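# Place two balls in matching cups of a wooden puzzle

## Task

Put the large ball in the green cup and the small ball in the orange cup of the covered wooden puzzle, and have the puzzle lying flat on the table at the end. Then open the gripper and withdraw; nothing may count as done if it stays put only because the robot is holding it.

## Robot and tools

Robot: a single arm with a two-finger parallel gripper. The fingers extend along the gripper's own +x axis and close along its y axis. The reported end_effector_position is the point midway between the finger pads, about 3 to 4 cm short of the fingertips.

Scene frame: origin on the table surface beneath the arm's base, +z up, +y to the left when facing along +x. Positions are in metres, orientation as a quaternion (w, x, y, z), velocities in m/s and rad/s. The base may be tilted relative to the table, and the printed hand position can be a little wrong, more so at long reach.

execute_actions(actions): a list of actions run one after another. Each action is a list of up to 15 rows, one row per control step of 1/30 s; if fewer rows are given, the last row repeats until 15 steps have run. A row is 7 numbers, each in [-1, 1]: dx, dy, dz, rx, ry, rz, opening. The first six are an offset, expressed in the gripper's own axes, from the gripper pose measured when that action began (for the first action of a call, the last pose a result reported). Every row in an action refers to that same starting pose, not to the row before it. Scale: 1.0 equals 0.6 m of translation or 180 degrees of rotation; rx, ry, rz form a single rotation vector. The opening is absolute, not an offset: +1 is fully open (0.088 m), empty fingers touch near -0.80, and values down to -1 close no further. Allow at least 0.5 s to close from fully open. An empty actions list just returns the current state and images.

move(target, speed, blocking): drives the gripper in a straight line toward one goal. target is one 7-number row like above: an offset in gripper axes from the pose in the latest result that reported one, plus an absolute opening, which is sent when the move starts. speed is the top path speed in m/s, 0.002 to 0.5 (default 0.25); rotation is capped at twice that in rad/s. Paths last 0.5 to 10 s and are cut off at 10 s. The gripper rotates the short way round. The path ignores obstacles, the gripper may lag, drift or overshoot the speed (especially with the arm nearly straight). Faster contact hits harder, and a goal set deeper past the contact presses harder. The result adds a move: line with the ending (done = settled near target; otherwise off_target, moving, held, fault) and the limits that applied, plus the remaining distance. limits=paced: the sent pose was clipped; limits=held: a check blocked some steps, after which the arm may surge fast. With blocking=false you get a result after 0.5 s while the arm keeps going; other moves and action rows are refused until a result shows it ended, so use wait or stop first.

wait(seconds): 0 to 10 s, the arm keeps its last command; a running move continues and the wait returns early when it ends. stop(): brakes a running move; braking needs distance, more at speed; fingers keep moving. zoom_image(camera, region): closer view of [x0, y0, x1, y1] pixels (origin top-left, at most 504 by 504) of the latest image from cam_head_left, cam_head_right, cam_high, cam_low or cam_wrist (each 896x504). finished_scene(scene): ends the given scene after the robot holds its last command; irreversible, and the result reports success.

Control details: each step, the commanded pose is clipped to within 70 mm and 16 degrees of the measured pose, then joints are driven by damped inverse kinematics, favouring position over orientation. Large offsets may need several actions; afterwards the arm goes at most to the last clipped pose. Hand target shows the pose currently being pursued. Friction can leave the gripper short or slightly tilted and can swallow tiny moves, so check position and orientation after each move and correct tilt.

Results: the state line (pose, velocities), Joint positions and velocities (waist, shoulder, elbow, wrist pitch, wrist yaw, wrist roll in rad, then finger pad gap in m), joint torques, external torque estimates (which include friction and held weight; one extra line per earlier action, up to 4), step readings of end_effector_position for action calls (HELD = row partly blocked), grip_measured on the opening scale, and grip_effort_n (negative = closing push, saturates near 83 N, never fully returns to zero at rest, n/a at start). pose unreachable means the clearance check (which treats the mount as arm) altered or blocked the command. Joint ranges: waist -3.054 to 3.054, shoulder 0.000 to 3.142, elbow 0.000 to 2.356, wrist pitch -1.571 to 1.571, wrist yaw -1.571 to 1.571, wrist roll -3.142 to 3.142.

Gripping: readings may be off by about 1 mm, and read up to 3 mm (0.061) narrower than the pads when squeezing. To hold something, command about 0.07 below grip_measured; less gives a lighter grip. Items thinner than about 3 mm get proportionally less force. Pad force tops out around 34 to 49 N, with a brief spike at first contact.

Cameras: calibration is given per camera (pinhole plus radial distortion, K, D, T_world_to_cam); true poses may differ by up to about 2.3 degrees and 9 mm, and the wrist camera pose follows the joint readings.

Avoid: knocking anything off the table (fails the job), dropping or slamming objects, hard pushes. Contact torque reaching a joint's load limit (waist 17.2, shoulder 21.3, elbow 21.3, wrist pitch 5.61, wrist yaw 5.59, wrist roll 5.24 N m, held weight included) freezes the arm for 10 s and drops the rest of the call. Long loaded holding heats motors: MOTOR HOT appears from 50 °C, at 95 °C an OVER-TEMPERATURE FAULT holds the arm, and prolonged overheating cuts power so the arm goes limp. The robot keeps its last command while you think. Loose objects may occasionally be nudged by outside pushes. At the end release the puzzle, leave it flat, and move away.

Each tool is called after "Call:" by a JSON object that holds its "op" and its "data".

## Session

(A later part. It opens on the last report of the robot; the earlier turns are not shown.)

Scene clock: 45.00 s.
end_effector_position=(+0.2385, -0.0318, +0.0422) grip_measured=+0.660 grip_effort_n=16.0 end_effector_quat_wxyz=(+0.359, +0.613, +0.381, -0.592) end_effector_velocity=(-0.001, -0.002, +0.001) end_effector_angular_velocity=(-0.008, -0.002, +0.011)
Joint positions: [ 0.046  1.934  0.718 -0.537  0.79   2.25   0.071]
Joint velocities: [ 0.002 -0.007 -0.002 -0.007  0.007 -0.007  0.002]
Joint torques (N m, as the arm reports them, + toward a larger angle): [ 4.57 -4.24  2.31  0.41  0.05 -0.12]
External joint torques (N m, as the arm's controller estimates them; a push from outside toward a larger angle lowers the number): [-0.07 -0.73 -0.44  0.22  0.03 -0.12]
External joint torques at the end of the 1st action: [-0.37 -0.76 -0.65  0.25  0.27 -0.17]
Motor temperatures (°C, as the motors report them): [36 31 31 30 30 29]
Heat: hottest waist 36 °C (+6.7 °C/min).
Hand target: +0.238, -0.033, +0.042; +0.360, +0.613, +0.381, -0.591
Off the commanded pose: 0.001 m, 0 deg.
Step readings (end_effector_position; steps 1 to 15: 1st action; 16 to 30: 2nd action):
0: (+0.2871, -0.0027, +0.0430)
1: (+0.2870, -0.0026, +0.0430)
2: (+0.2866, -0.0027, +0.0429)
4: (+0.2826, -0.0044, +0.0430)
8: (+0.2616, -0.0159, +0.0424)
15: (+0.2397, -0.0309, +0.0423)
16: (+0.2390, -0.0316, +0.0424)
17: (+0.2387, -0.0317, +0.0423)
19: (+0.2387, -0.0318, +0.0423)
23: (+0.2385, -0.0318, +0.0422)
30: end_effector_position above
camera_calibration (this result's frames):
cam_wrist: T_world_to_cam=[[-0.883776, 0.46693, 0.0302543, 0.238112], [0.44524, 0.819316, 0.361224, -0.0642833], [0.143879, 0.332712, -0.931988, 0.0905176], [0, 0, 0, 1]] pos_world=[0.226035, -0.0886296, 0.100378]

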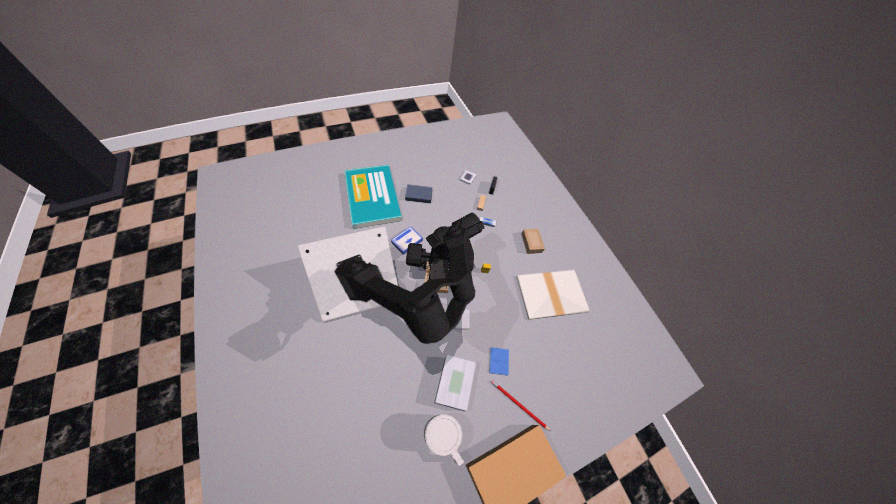

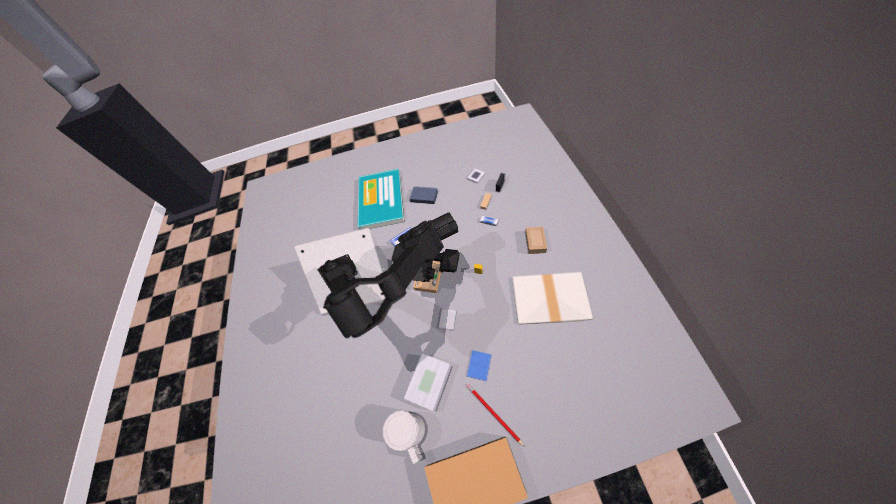

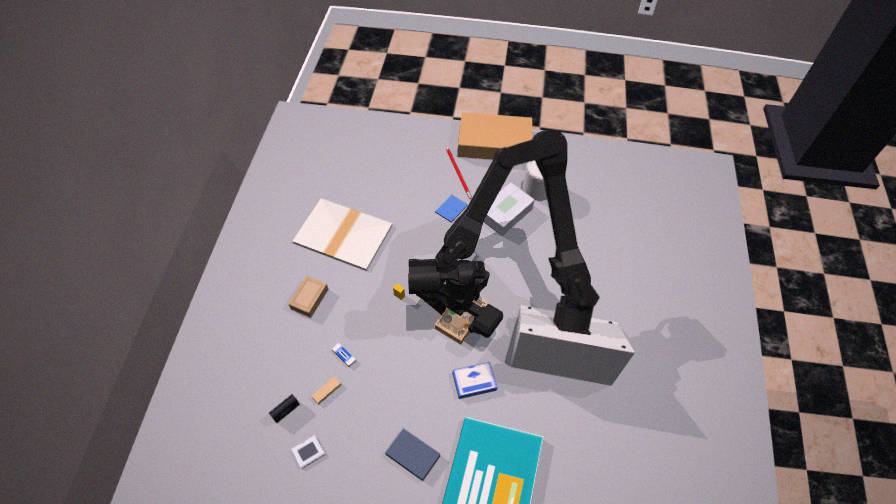

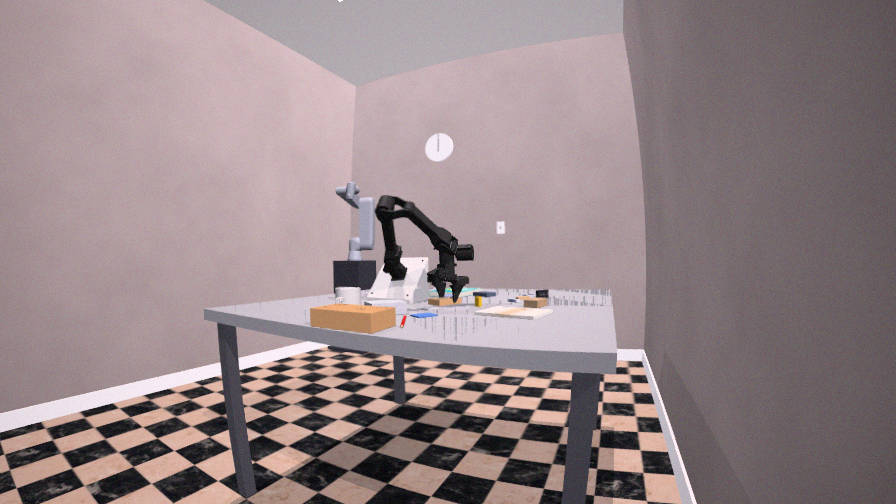

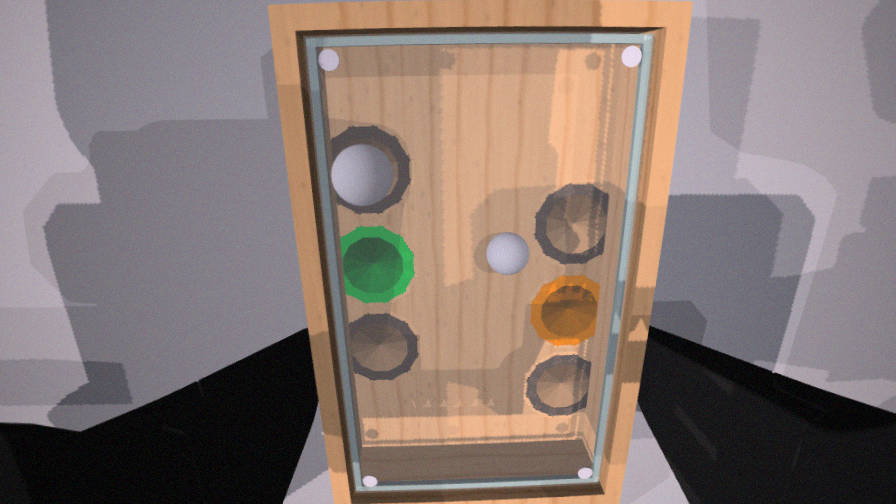

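Call:
{"op": "wait", "data": {"seconds": 0.3}}

Scene clock: 45.67 s.
end_effector_position=(+0.2385, -0.0318, +0.0422) grip_measured=+0.667 grip_effort_n=16.0 end_effector_quat_wxyz=(+0.359, +0.613, +0.381, -0.592) end_effector_velocity=(-0.003, +0.001, -0.001) end_effector_angular_velocity=(+0.005, +0.011, +0.015)
Joint positions: [ 0.046  1.934  0.718 -0.537  0.79   2.25   0.072]
Joint velocities: [-0.002  0.002 -0.002 -0.007 -0.007 -0.007 -0.   ]
Joint torques (N m, as the arm reports them, + toward a larger angle): [ 4.58 -4.24  2.34  0.41  0.04 -0.12]
External joint torques (N m, as the arm's controller estimates them; a push from outside toward a larger angle lowers the number): [-0.06 -0.76 -0.42  0.22  0.02 -0.12]
Motor temperatures (°C, as the motors report them): [36 31 31 30 30 29]
Heat: hottest waist 36 °C (+6.6 °C/min).
Hand target: +0.238, -0.033, +0.042; +0.360, +0.613, +0.381, -0.591
Off the commanded pose: 0.001 m, 0 deg.
wait: 0.30 s; at rest from the start
camera_calibration (this result's frames):
cam_wrist: T_world_to_cam=[[-0.883776, 0.46693, 0.0302543, 0.238112], [0.44524, 0.819316, 0.361224, -0.0642833], [0.143879, 0.332712, -0.931988, 0.0905176], [0, 0, 0, 1]] pos_world=[0.226035, -0.0886296, 0.100378]

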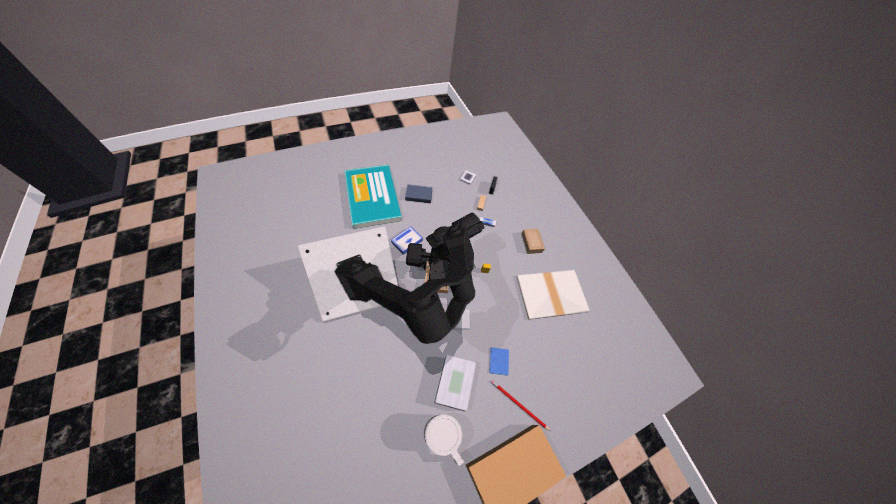

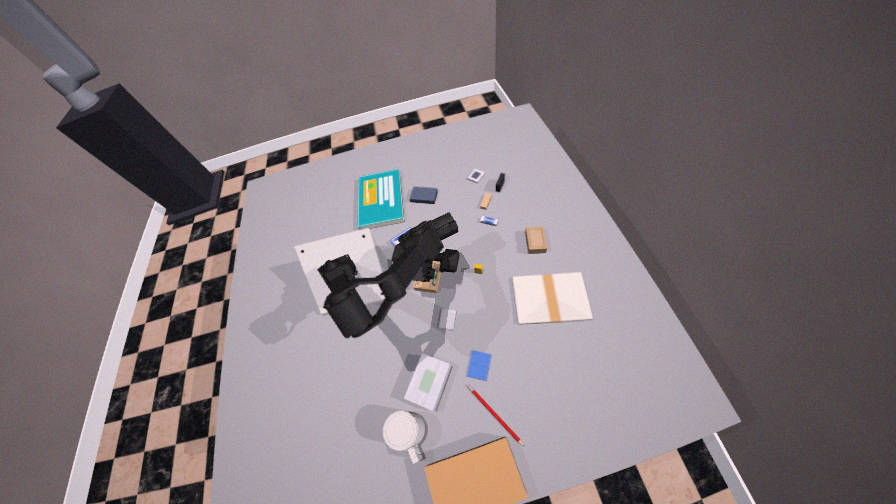

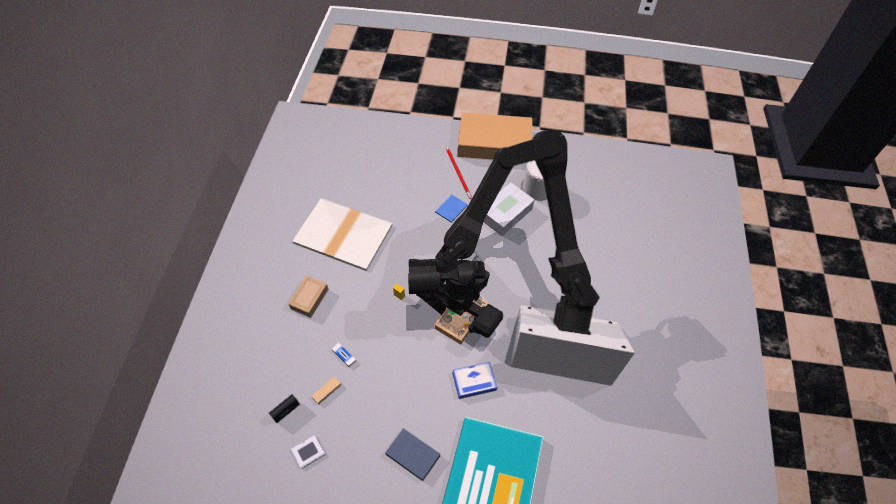

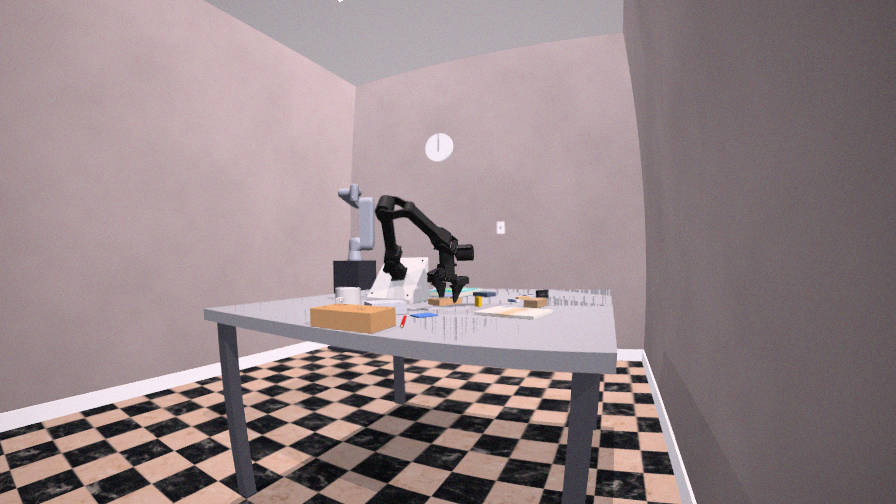

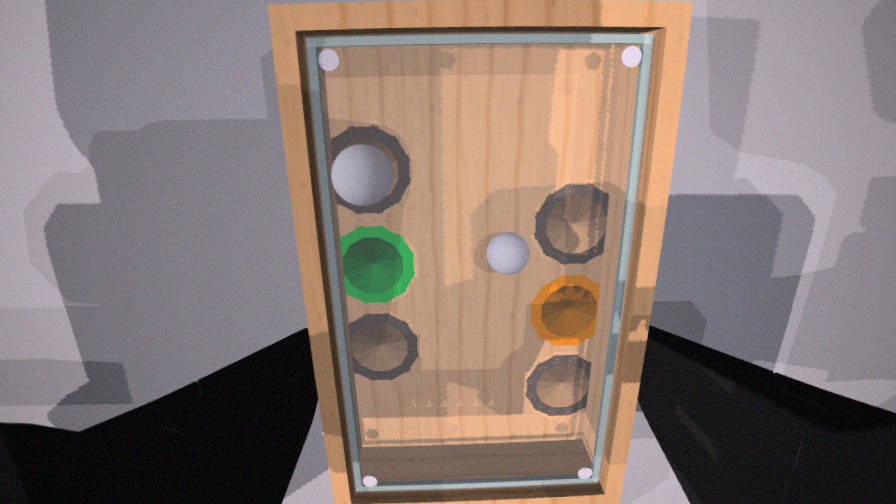

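Call:
{"op": "execute_actions", "data": {"actions": [[[0,0,0,0,0,0,0.65],[0,0,0,0,0,0,0.64],[0,0,0,0,0,0,0.63],[0,0,0,0,0,0,0.62],[0,0,0,0,0,0,0.61],[0,0,0,0,0,0,0.60],[0,0,0,0,0,0,0.58],[0,0,0,0,0,0,0.56],[0,0,0,0,0,0,0.54],[0,0,0,0,0,0,0.52],[0,0,0,0,0,0,0.51]],[[0.001,0.004,0.004,0,0,0.001,0.51],[0.001,0.010,0.010,0,0,0.001,0.51],[0.0005,0.017,0.017,0,0,0.001,0.51],[0,0.025,0.025,0,0,0.001,0.51],[-0.0005,0.033,0.033,0,0,0.001,0.51],[-0.001,0.040,0.040,0,0,0.001,0.51],[-0.0013,0.045,0.045,0,0,0.001,0.51],[-0.0013,0.048,0.048,0,0,0.001,0.51]],[[0,0.002,0.002,0,0,0,0.51],[0,0.002,0.002,0,0,0,0.51],[0,0.002,0.002,0,0,0,0.62],[0,0.002,0.002,0,0,0,0.67]]]}}

Scene clock: 47.73 s.
end_effector_position=(+0.2493, -0.0644, +0.0417) grip_measured=+0.660 grip_effort_n=16.0 end_effector_quat_wxyz=(+0.359, +0.613, +0.384, -0.589) end_effector_velocity=(+0.002, +0.001, -0.000) end_effector_angular_velocity=(+0.008, -0.004, +0.015)
Joint positions: [-0.049  1.85   0.752 -0.557  0.798  2.109  0.071]
Joint velocities: [-0.002  0.002  0.002  0.007 -0.007 -0.022  0.002]
Joint torques (N m, as the arm reports them, + toward a larger angle): [ 4.66 -3.96  3.11  0.28  0.05 -0.16]
External joint torques (N m, as the arm's controller estimates them; a push from outside toward a larger angle lowers the number): [-0.02 -0.41  0.37  0.09  0.03 -0.16]
External joint torques at the end of the 1st action: [ 0.03 -0.1   0.12  0.17  0.02  0.  ]
External joint torques at the end of the 2nd action: [-0.98 -0.72  0.68  0.11  0.37 -0.22]
Motor temperatures (°C, as the motors report them): [36 31 31 30 30 29]
Heat: hottest waist 36 °C (+6.3 °C/min).
Hand target: +0.250, -0.065, +0.042; +0.360, +0.614, +0.383, -0.589
Off the commanded pose: 0.001 m, 0 deg.
Step readings (end_effector_position; steps 1 to 15: 1st action; 16 to 30: 2nd action; 31 to 45: 3rd action):
0: (+0.2385, -0.0318, +0.0422)
1: (+0.2385, -0.0318, +0.0422)
2: (+0.2385, -0.0318, +0.0422)
4: (+0.2385, -0.0318, +0.0422)
8: (+0.2385, -0.0318, +0.0422)
15: (+0.2385, -0.0317, +0.0422)
16: (+0.2385, -0.0317, +0.0422)
17: (+0.2386, -0.0320, +0.0424)
19: (+0.2393, -0.0341, +0.0425)
23: (+0.2441, -0.0494, +0.0422)
30: (+0.2496, -0.0638, +0.0422)
31: (+0.2496, -0.0640, +0.0422)
32: (+0.2496, -0.0640, +0.0422)
34: (+0.2496, -0.0640, +0.0422)
38: (+0.2494, -0.0643, +0.0419)
45: end_effector_position above
camera_calibration (this result's frames):
cam_wrist: T_world_to_cam=[[-0.886009, 0.462578, 0.0317779, 0.263112], [0.440997, 0.819539, 0.365893, -0.0413207], [0.143211, 0.338199, -0.930114, 0.0998167], [0, 0, 0, 1]] pos_world=[0.237047, -0.121604, 0.0995987]

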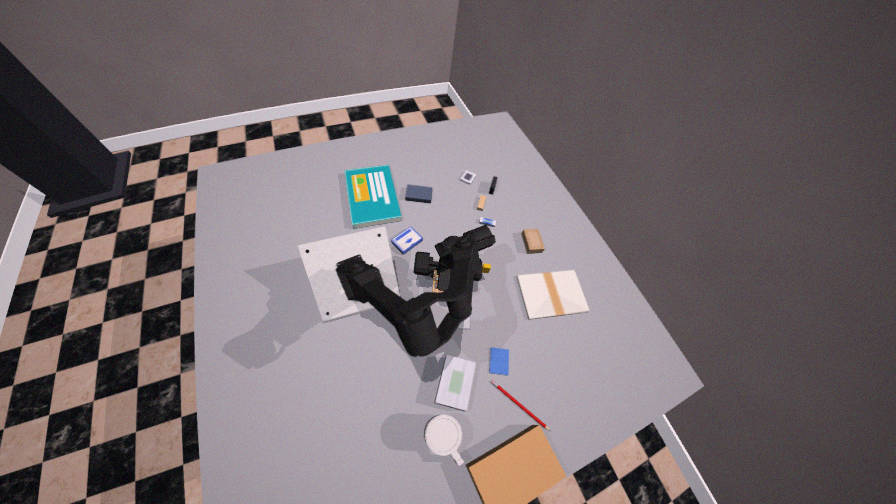

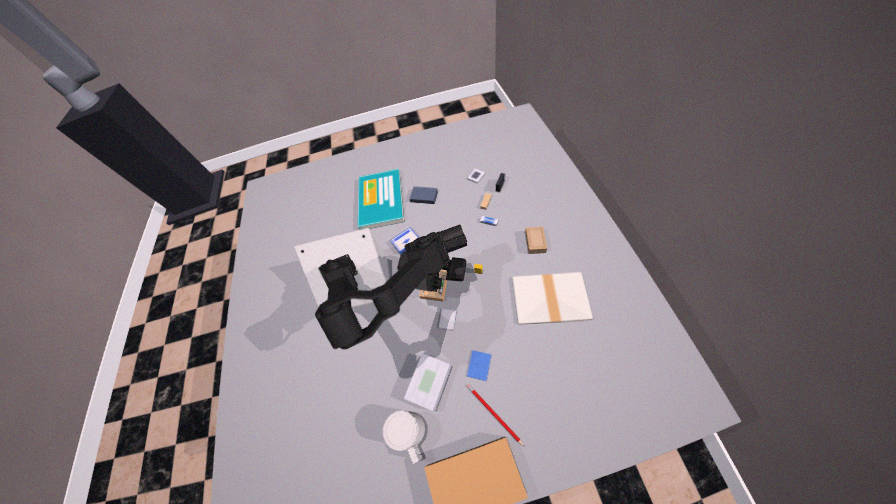

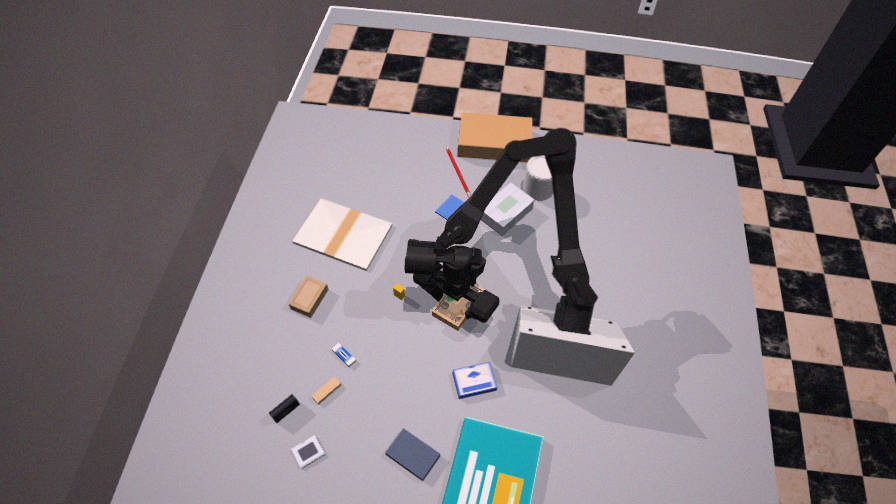

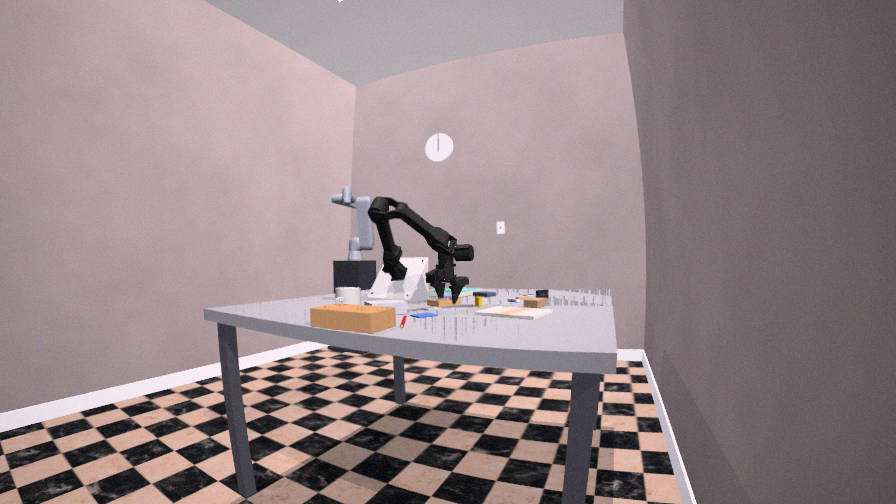

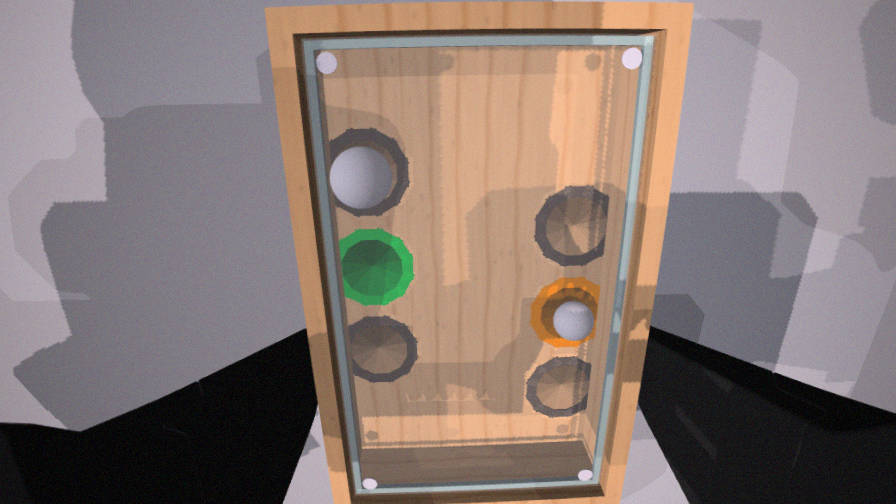

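Call:
{"op": "execute_actions", "data": {"actions": [[[0,0,0,0,0,0,0.65],[0,0,0,0,0,0,0.64],[0,0,0,0,0,0,0.63],[0,0,0,0,0,0,0.62],[0,0,0,0,0,0,0.61],[0,0,0,0,0,0,0.60],[0,0,0,0,0,0,0.58],[0,0,0,0,0,0,0.56],[0,0,0,0,0,0,0.54],[0,0,0,0,0,0,0.52],[0,0,0,0,0,0,0.50]]]}}

Call:
{"op": "move", "data": {"target": [-0.0305, 0.0853, -0.1494, 0, 0.012, 0.025, 0.50], "speed": 0.12}}

Scene clock: 49.77 s.
end_effector_position=(+0.2493, -0.0644, +0.0418) grip_measured=+0.560 grip_effort_n=-83.5 end_effector_quat_wxyz=(+0.360, +0.613, +0.384, -0.589) end_effector_velocity=(-0.003, -0.001, -0.001) end_effector_angular_velocity=(-0.008, +0.008, +0.029)
Joint positions: [-0.049  1.85   0.752 -0.558  0.798  2.109  0.066]
Joint velocities: [-0.002  0.002 -0.002 -0.007  0.007 -0.022  0.   ]
Joint torques (N m, as the arm reports them, + toward a larger angle): [ 4.74 -3.64  2.88  0.36  0.04  0.  ]
External joint torques (N m, as the arm's controller estimates them; a push from outside toward a larger angle lowers the number): [ 0.04 -0.11  0.16  0.17  0.01  0.  ]
Motor temperatures (°C, as the motors report them): [36 31 31 30 30 29]
Heat: hottest waist 36 °C (+6.0 °C/min).
Hand target: +0.249, -0.064, +0.042; +0.359, +0.613, +0.383, -0.589
Off the commanded pose: 0.000 m, 0 deg.
Step readings (end_effector_position):
0: (+0.2493, -0.0644, +0.0417)
1: (+0.2493, -0.0644, +0.0417)
2: (+0.2493, -0.0644, +0.0417)
4: (+0.2493, -0.0644, +0.0417)
8: (+0.2493, -0.0644, +0.0417)
15: end_effector_position above
camera_calibration (this result's frames):
cam_wrist: T_world_to_cam=[[-0.886259, 0.462103, 0.031731, 0.26309], [0.440545, 0.819789, 0.365877, -0.0412505], [0.14306, 0.33824, -0.930122, 0.0999086], [0, 0, 0, 1]] pos_world=[0.237045, -0.121551, 0.0996717]

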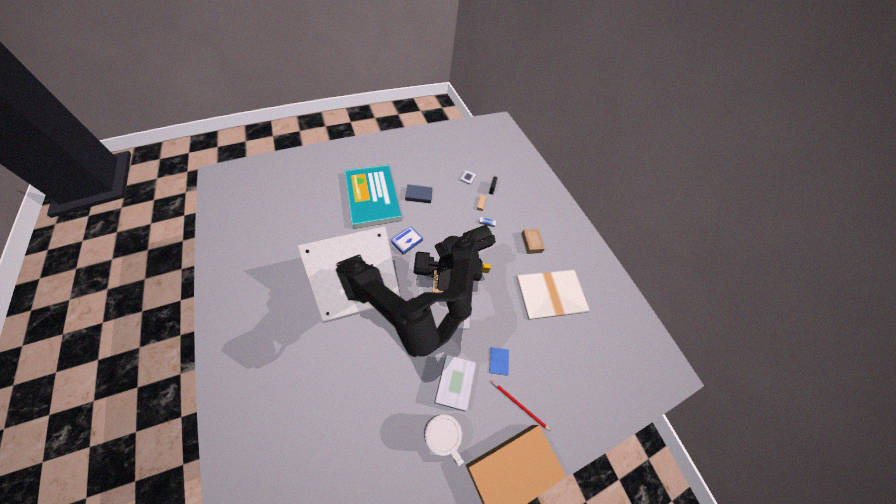

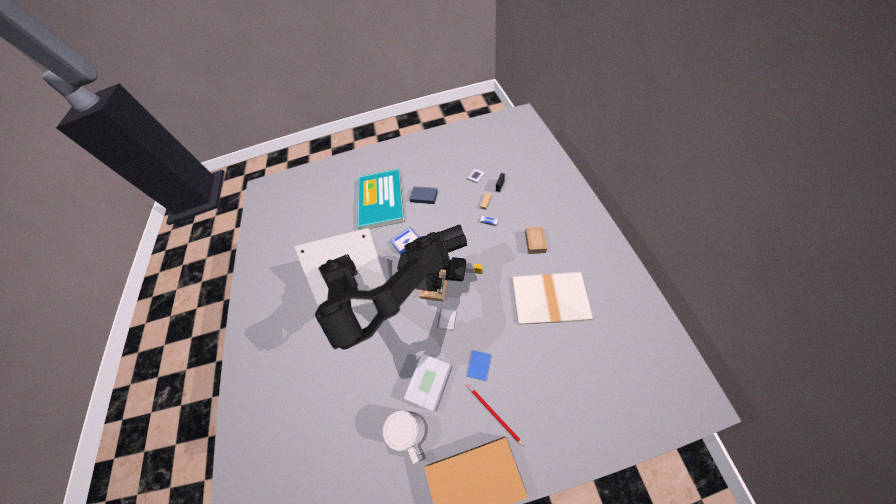

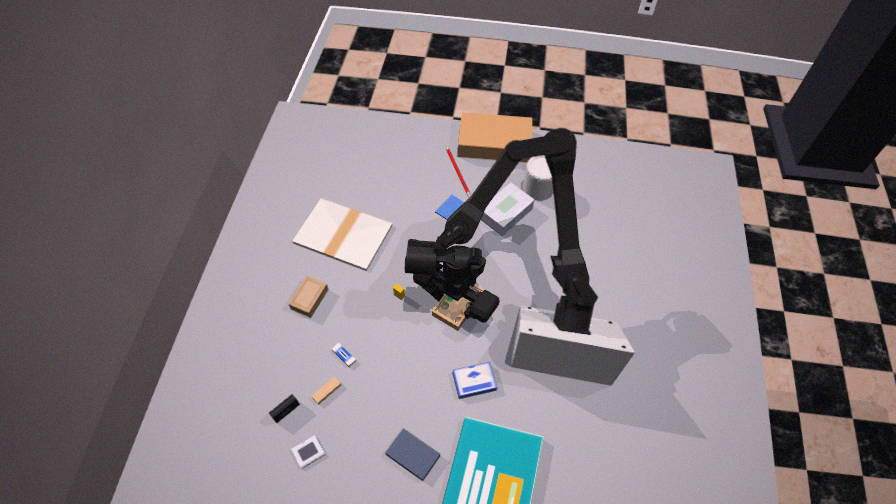

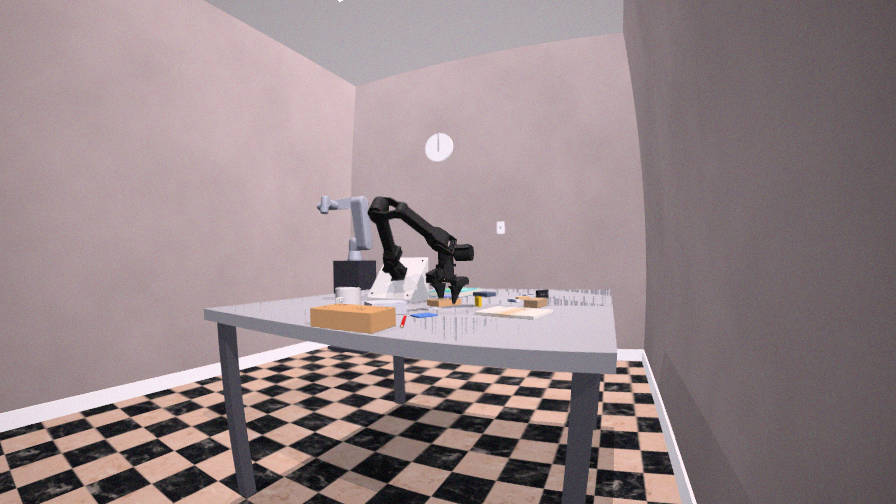

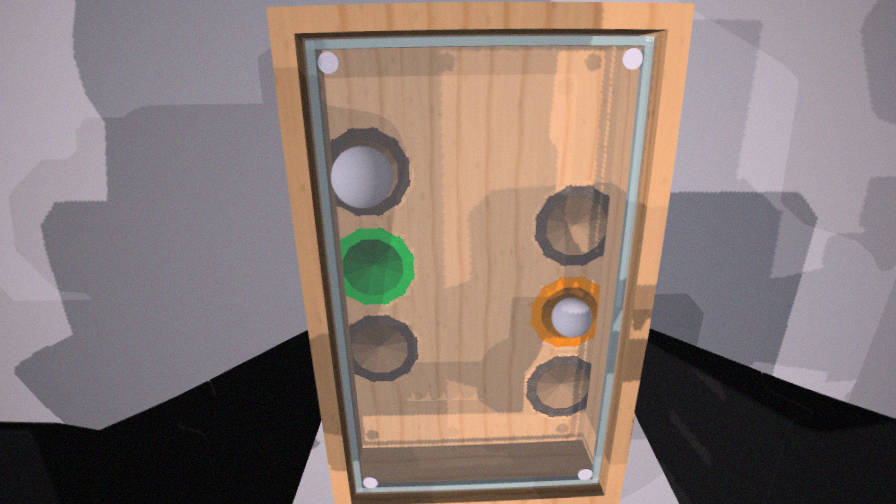

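Scene clock: 51.17 s.
end_effector_position=(+0.3321, -0.0102, +0.0619) grip_measured=+0.560 grip_effort_n=-83.5 end_effector_quat_wxyz=(+0.374, +0.638, +0.366, -0.565) end_effector_velocity=(+0.002, +0.003, +0.002) end_effector_angular_velocity=(+0.007, -0.002, +0.000)
Joint positions: [ 0.093  2.159  1.081 -0.606  0.798  2.231  0.066]
Joint velocities: [ 0.007  0.007  0.012 -0.007 -0.007  0.007 -0.   ]
Joint torques (N m, as the arm reports them, + toward a larger angle): [ 7.11 -4.18  4.42  0.27 -0.04  0.19]
External joint torques (N m, as the arm's controller estimates them; a push from outside toward a larger angle lowers the number): [ 0.94  0.74  1.11 -0.04 -0.07  0.19]
Motor temperatures (°C, as the motors report them): [37 31 31 30 30 29]
Heat: hottest waist 37 °C (+7.0 °C/min).
Hand target: +0.334, -0.007, +0.064; +0.375, +0.639, +0.366, -0.563
Off the commanded pose: 0.004 m, 0 deg.
move: done
camera_calibration (this result's frames):
cam_wrist: T_world_to_cam=[[-0.883081, 0.467313, -0.0422554, 0.314381], [0.413999, 0.818374, 0.398583, -0.122668], [0.220844, 0.334487, -0.916159, 0.061723], [0, 0, 0, 1]] pos_world=[0.314777, -0.0671719, 0.118726]

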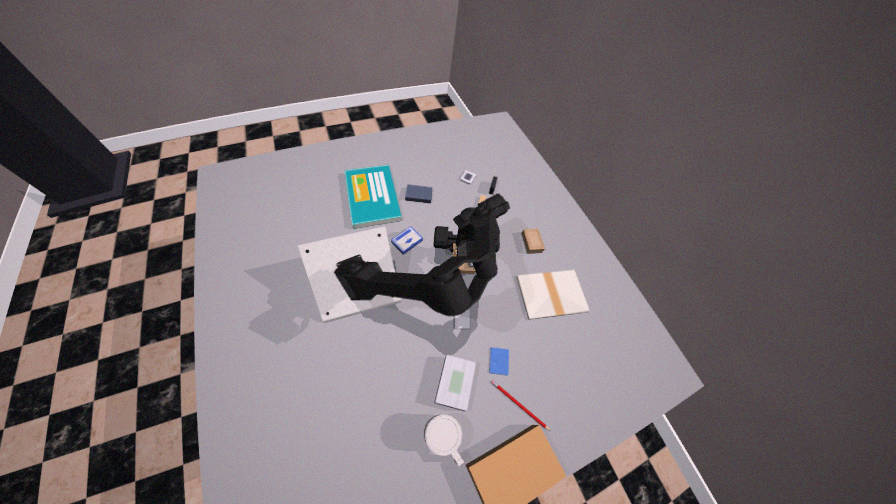

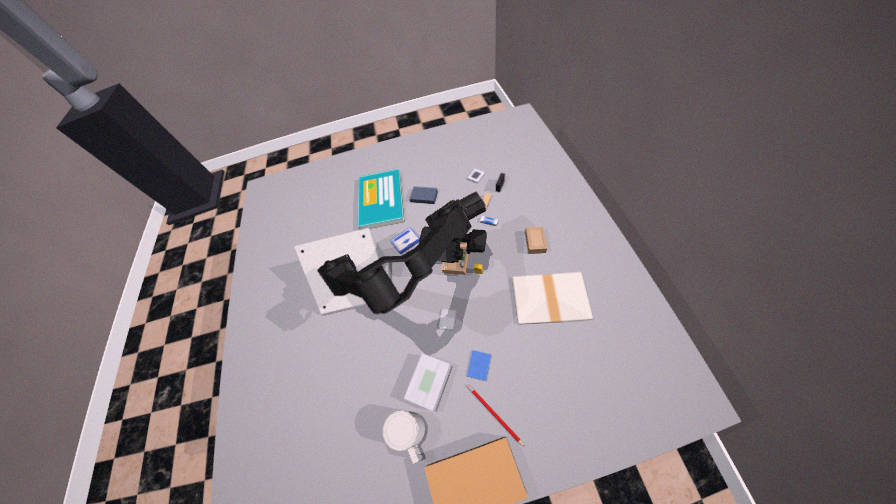

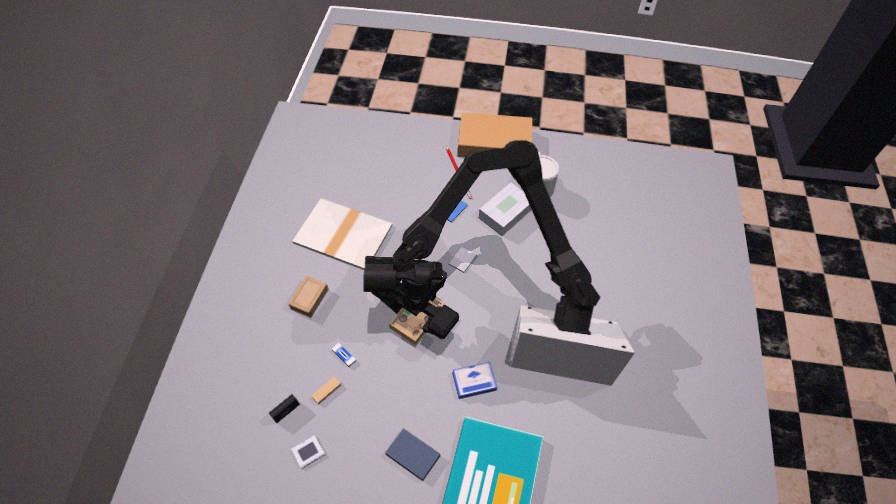

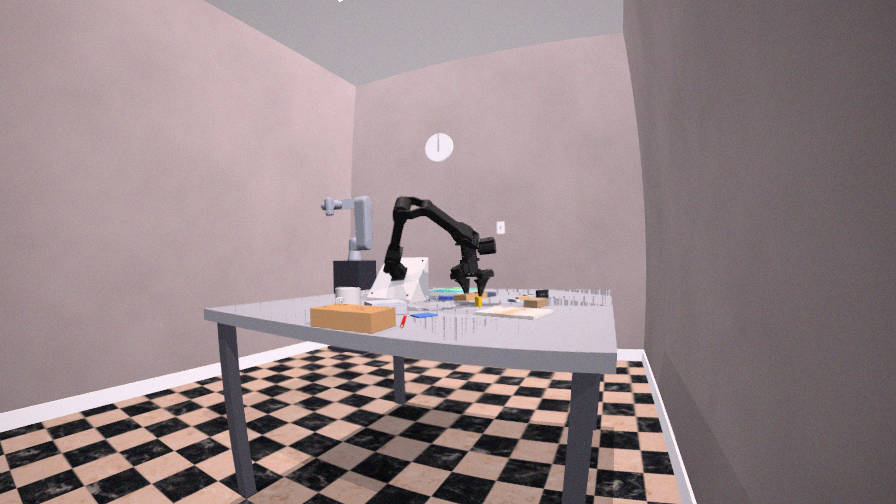

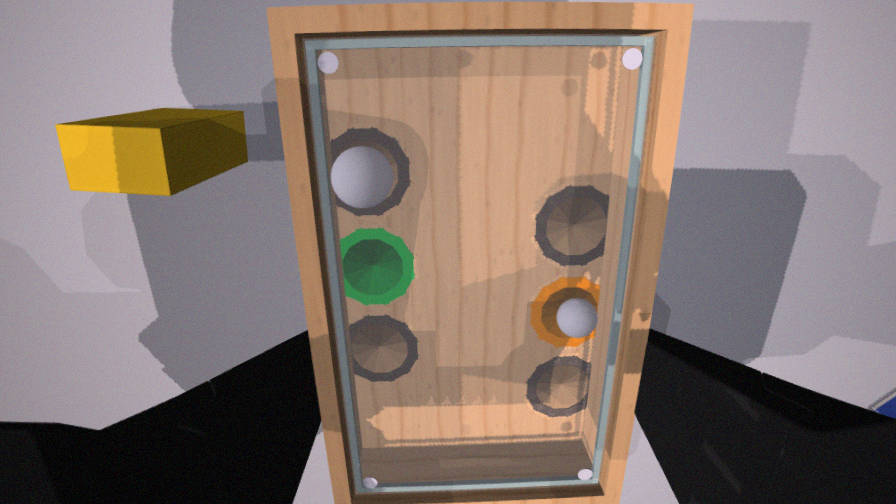

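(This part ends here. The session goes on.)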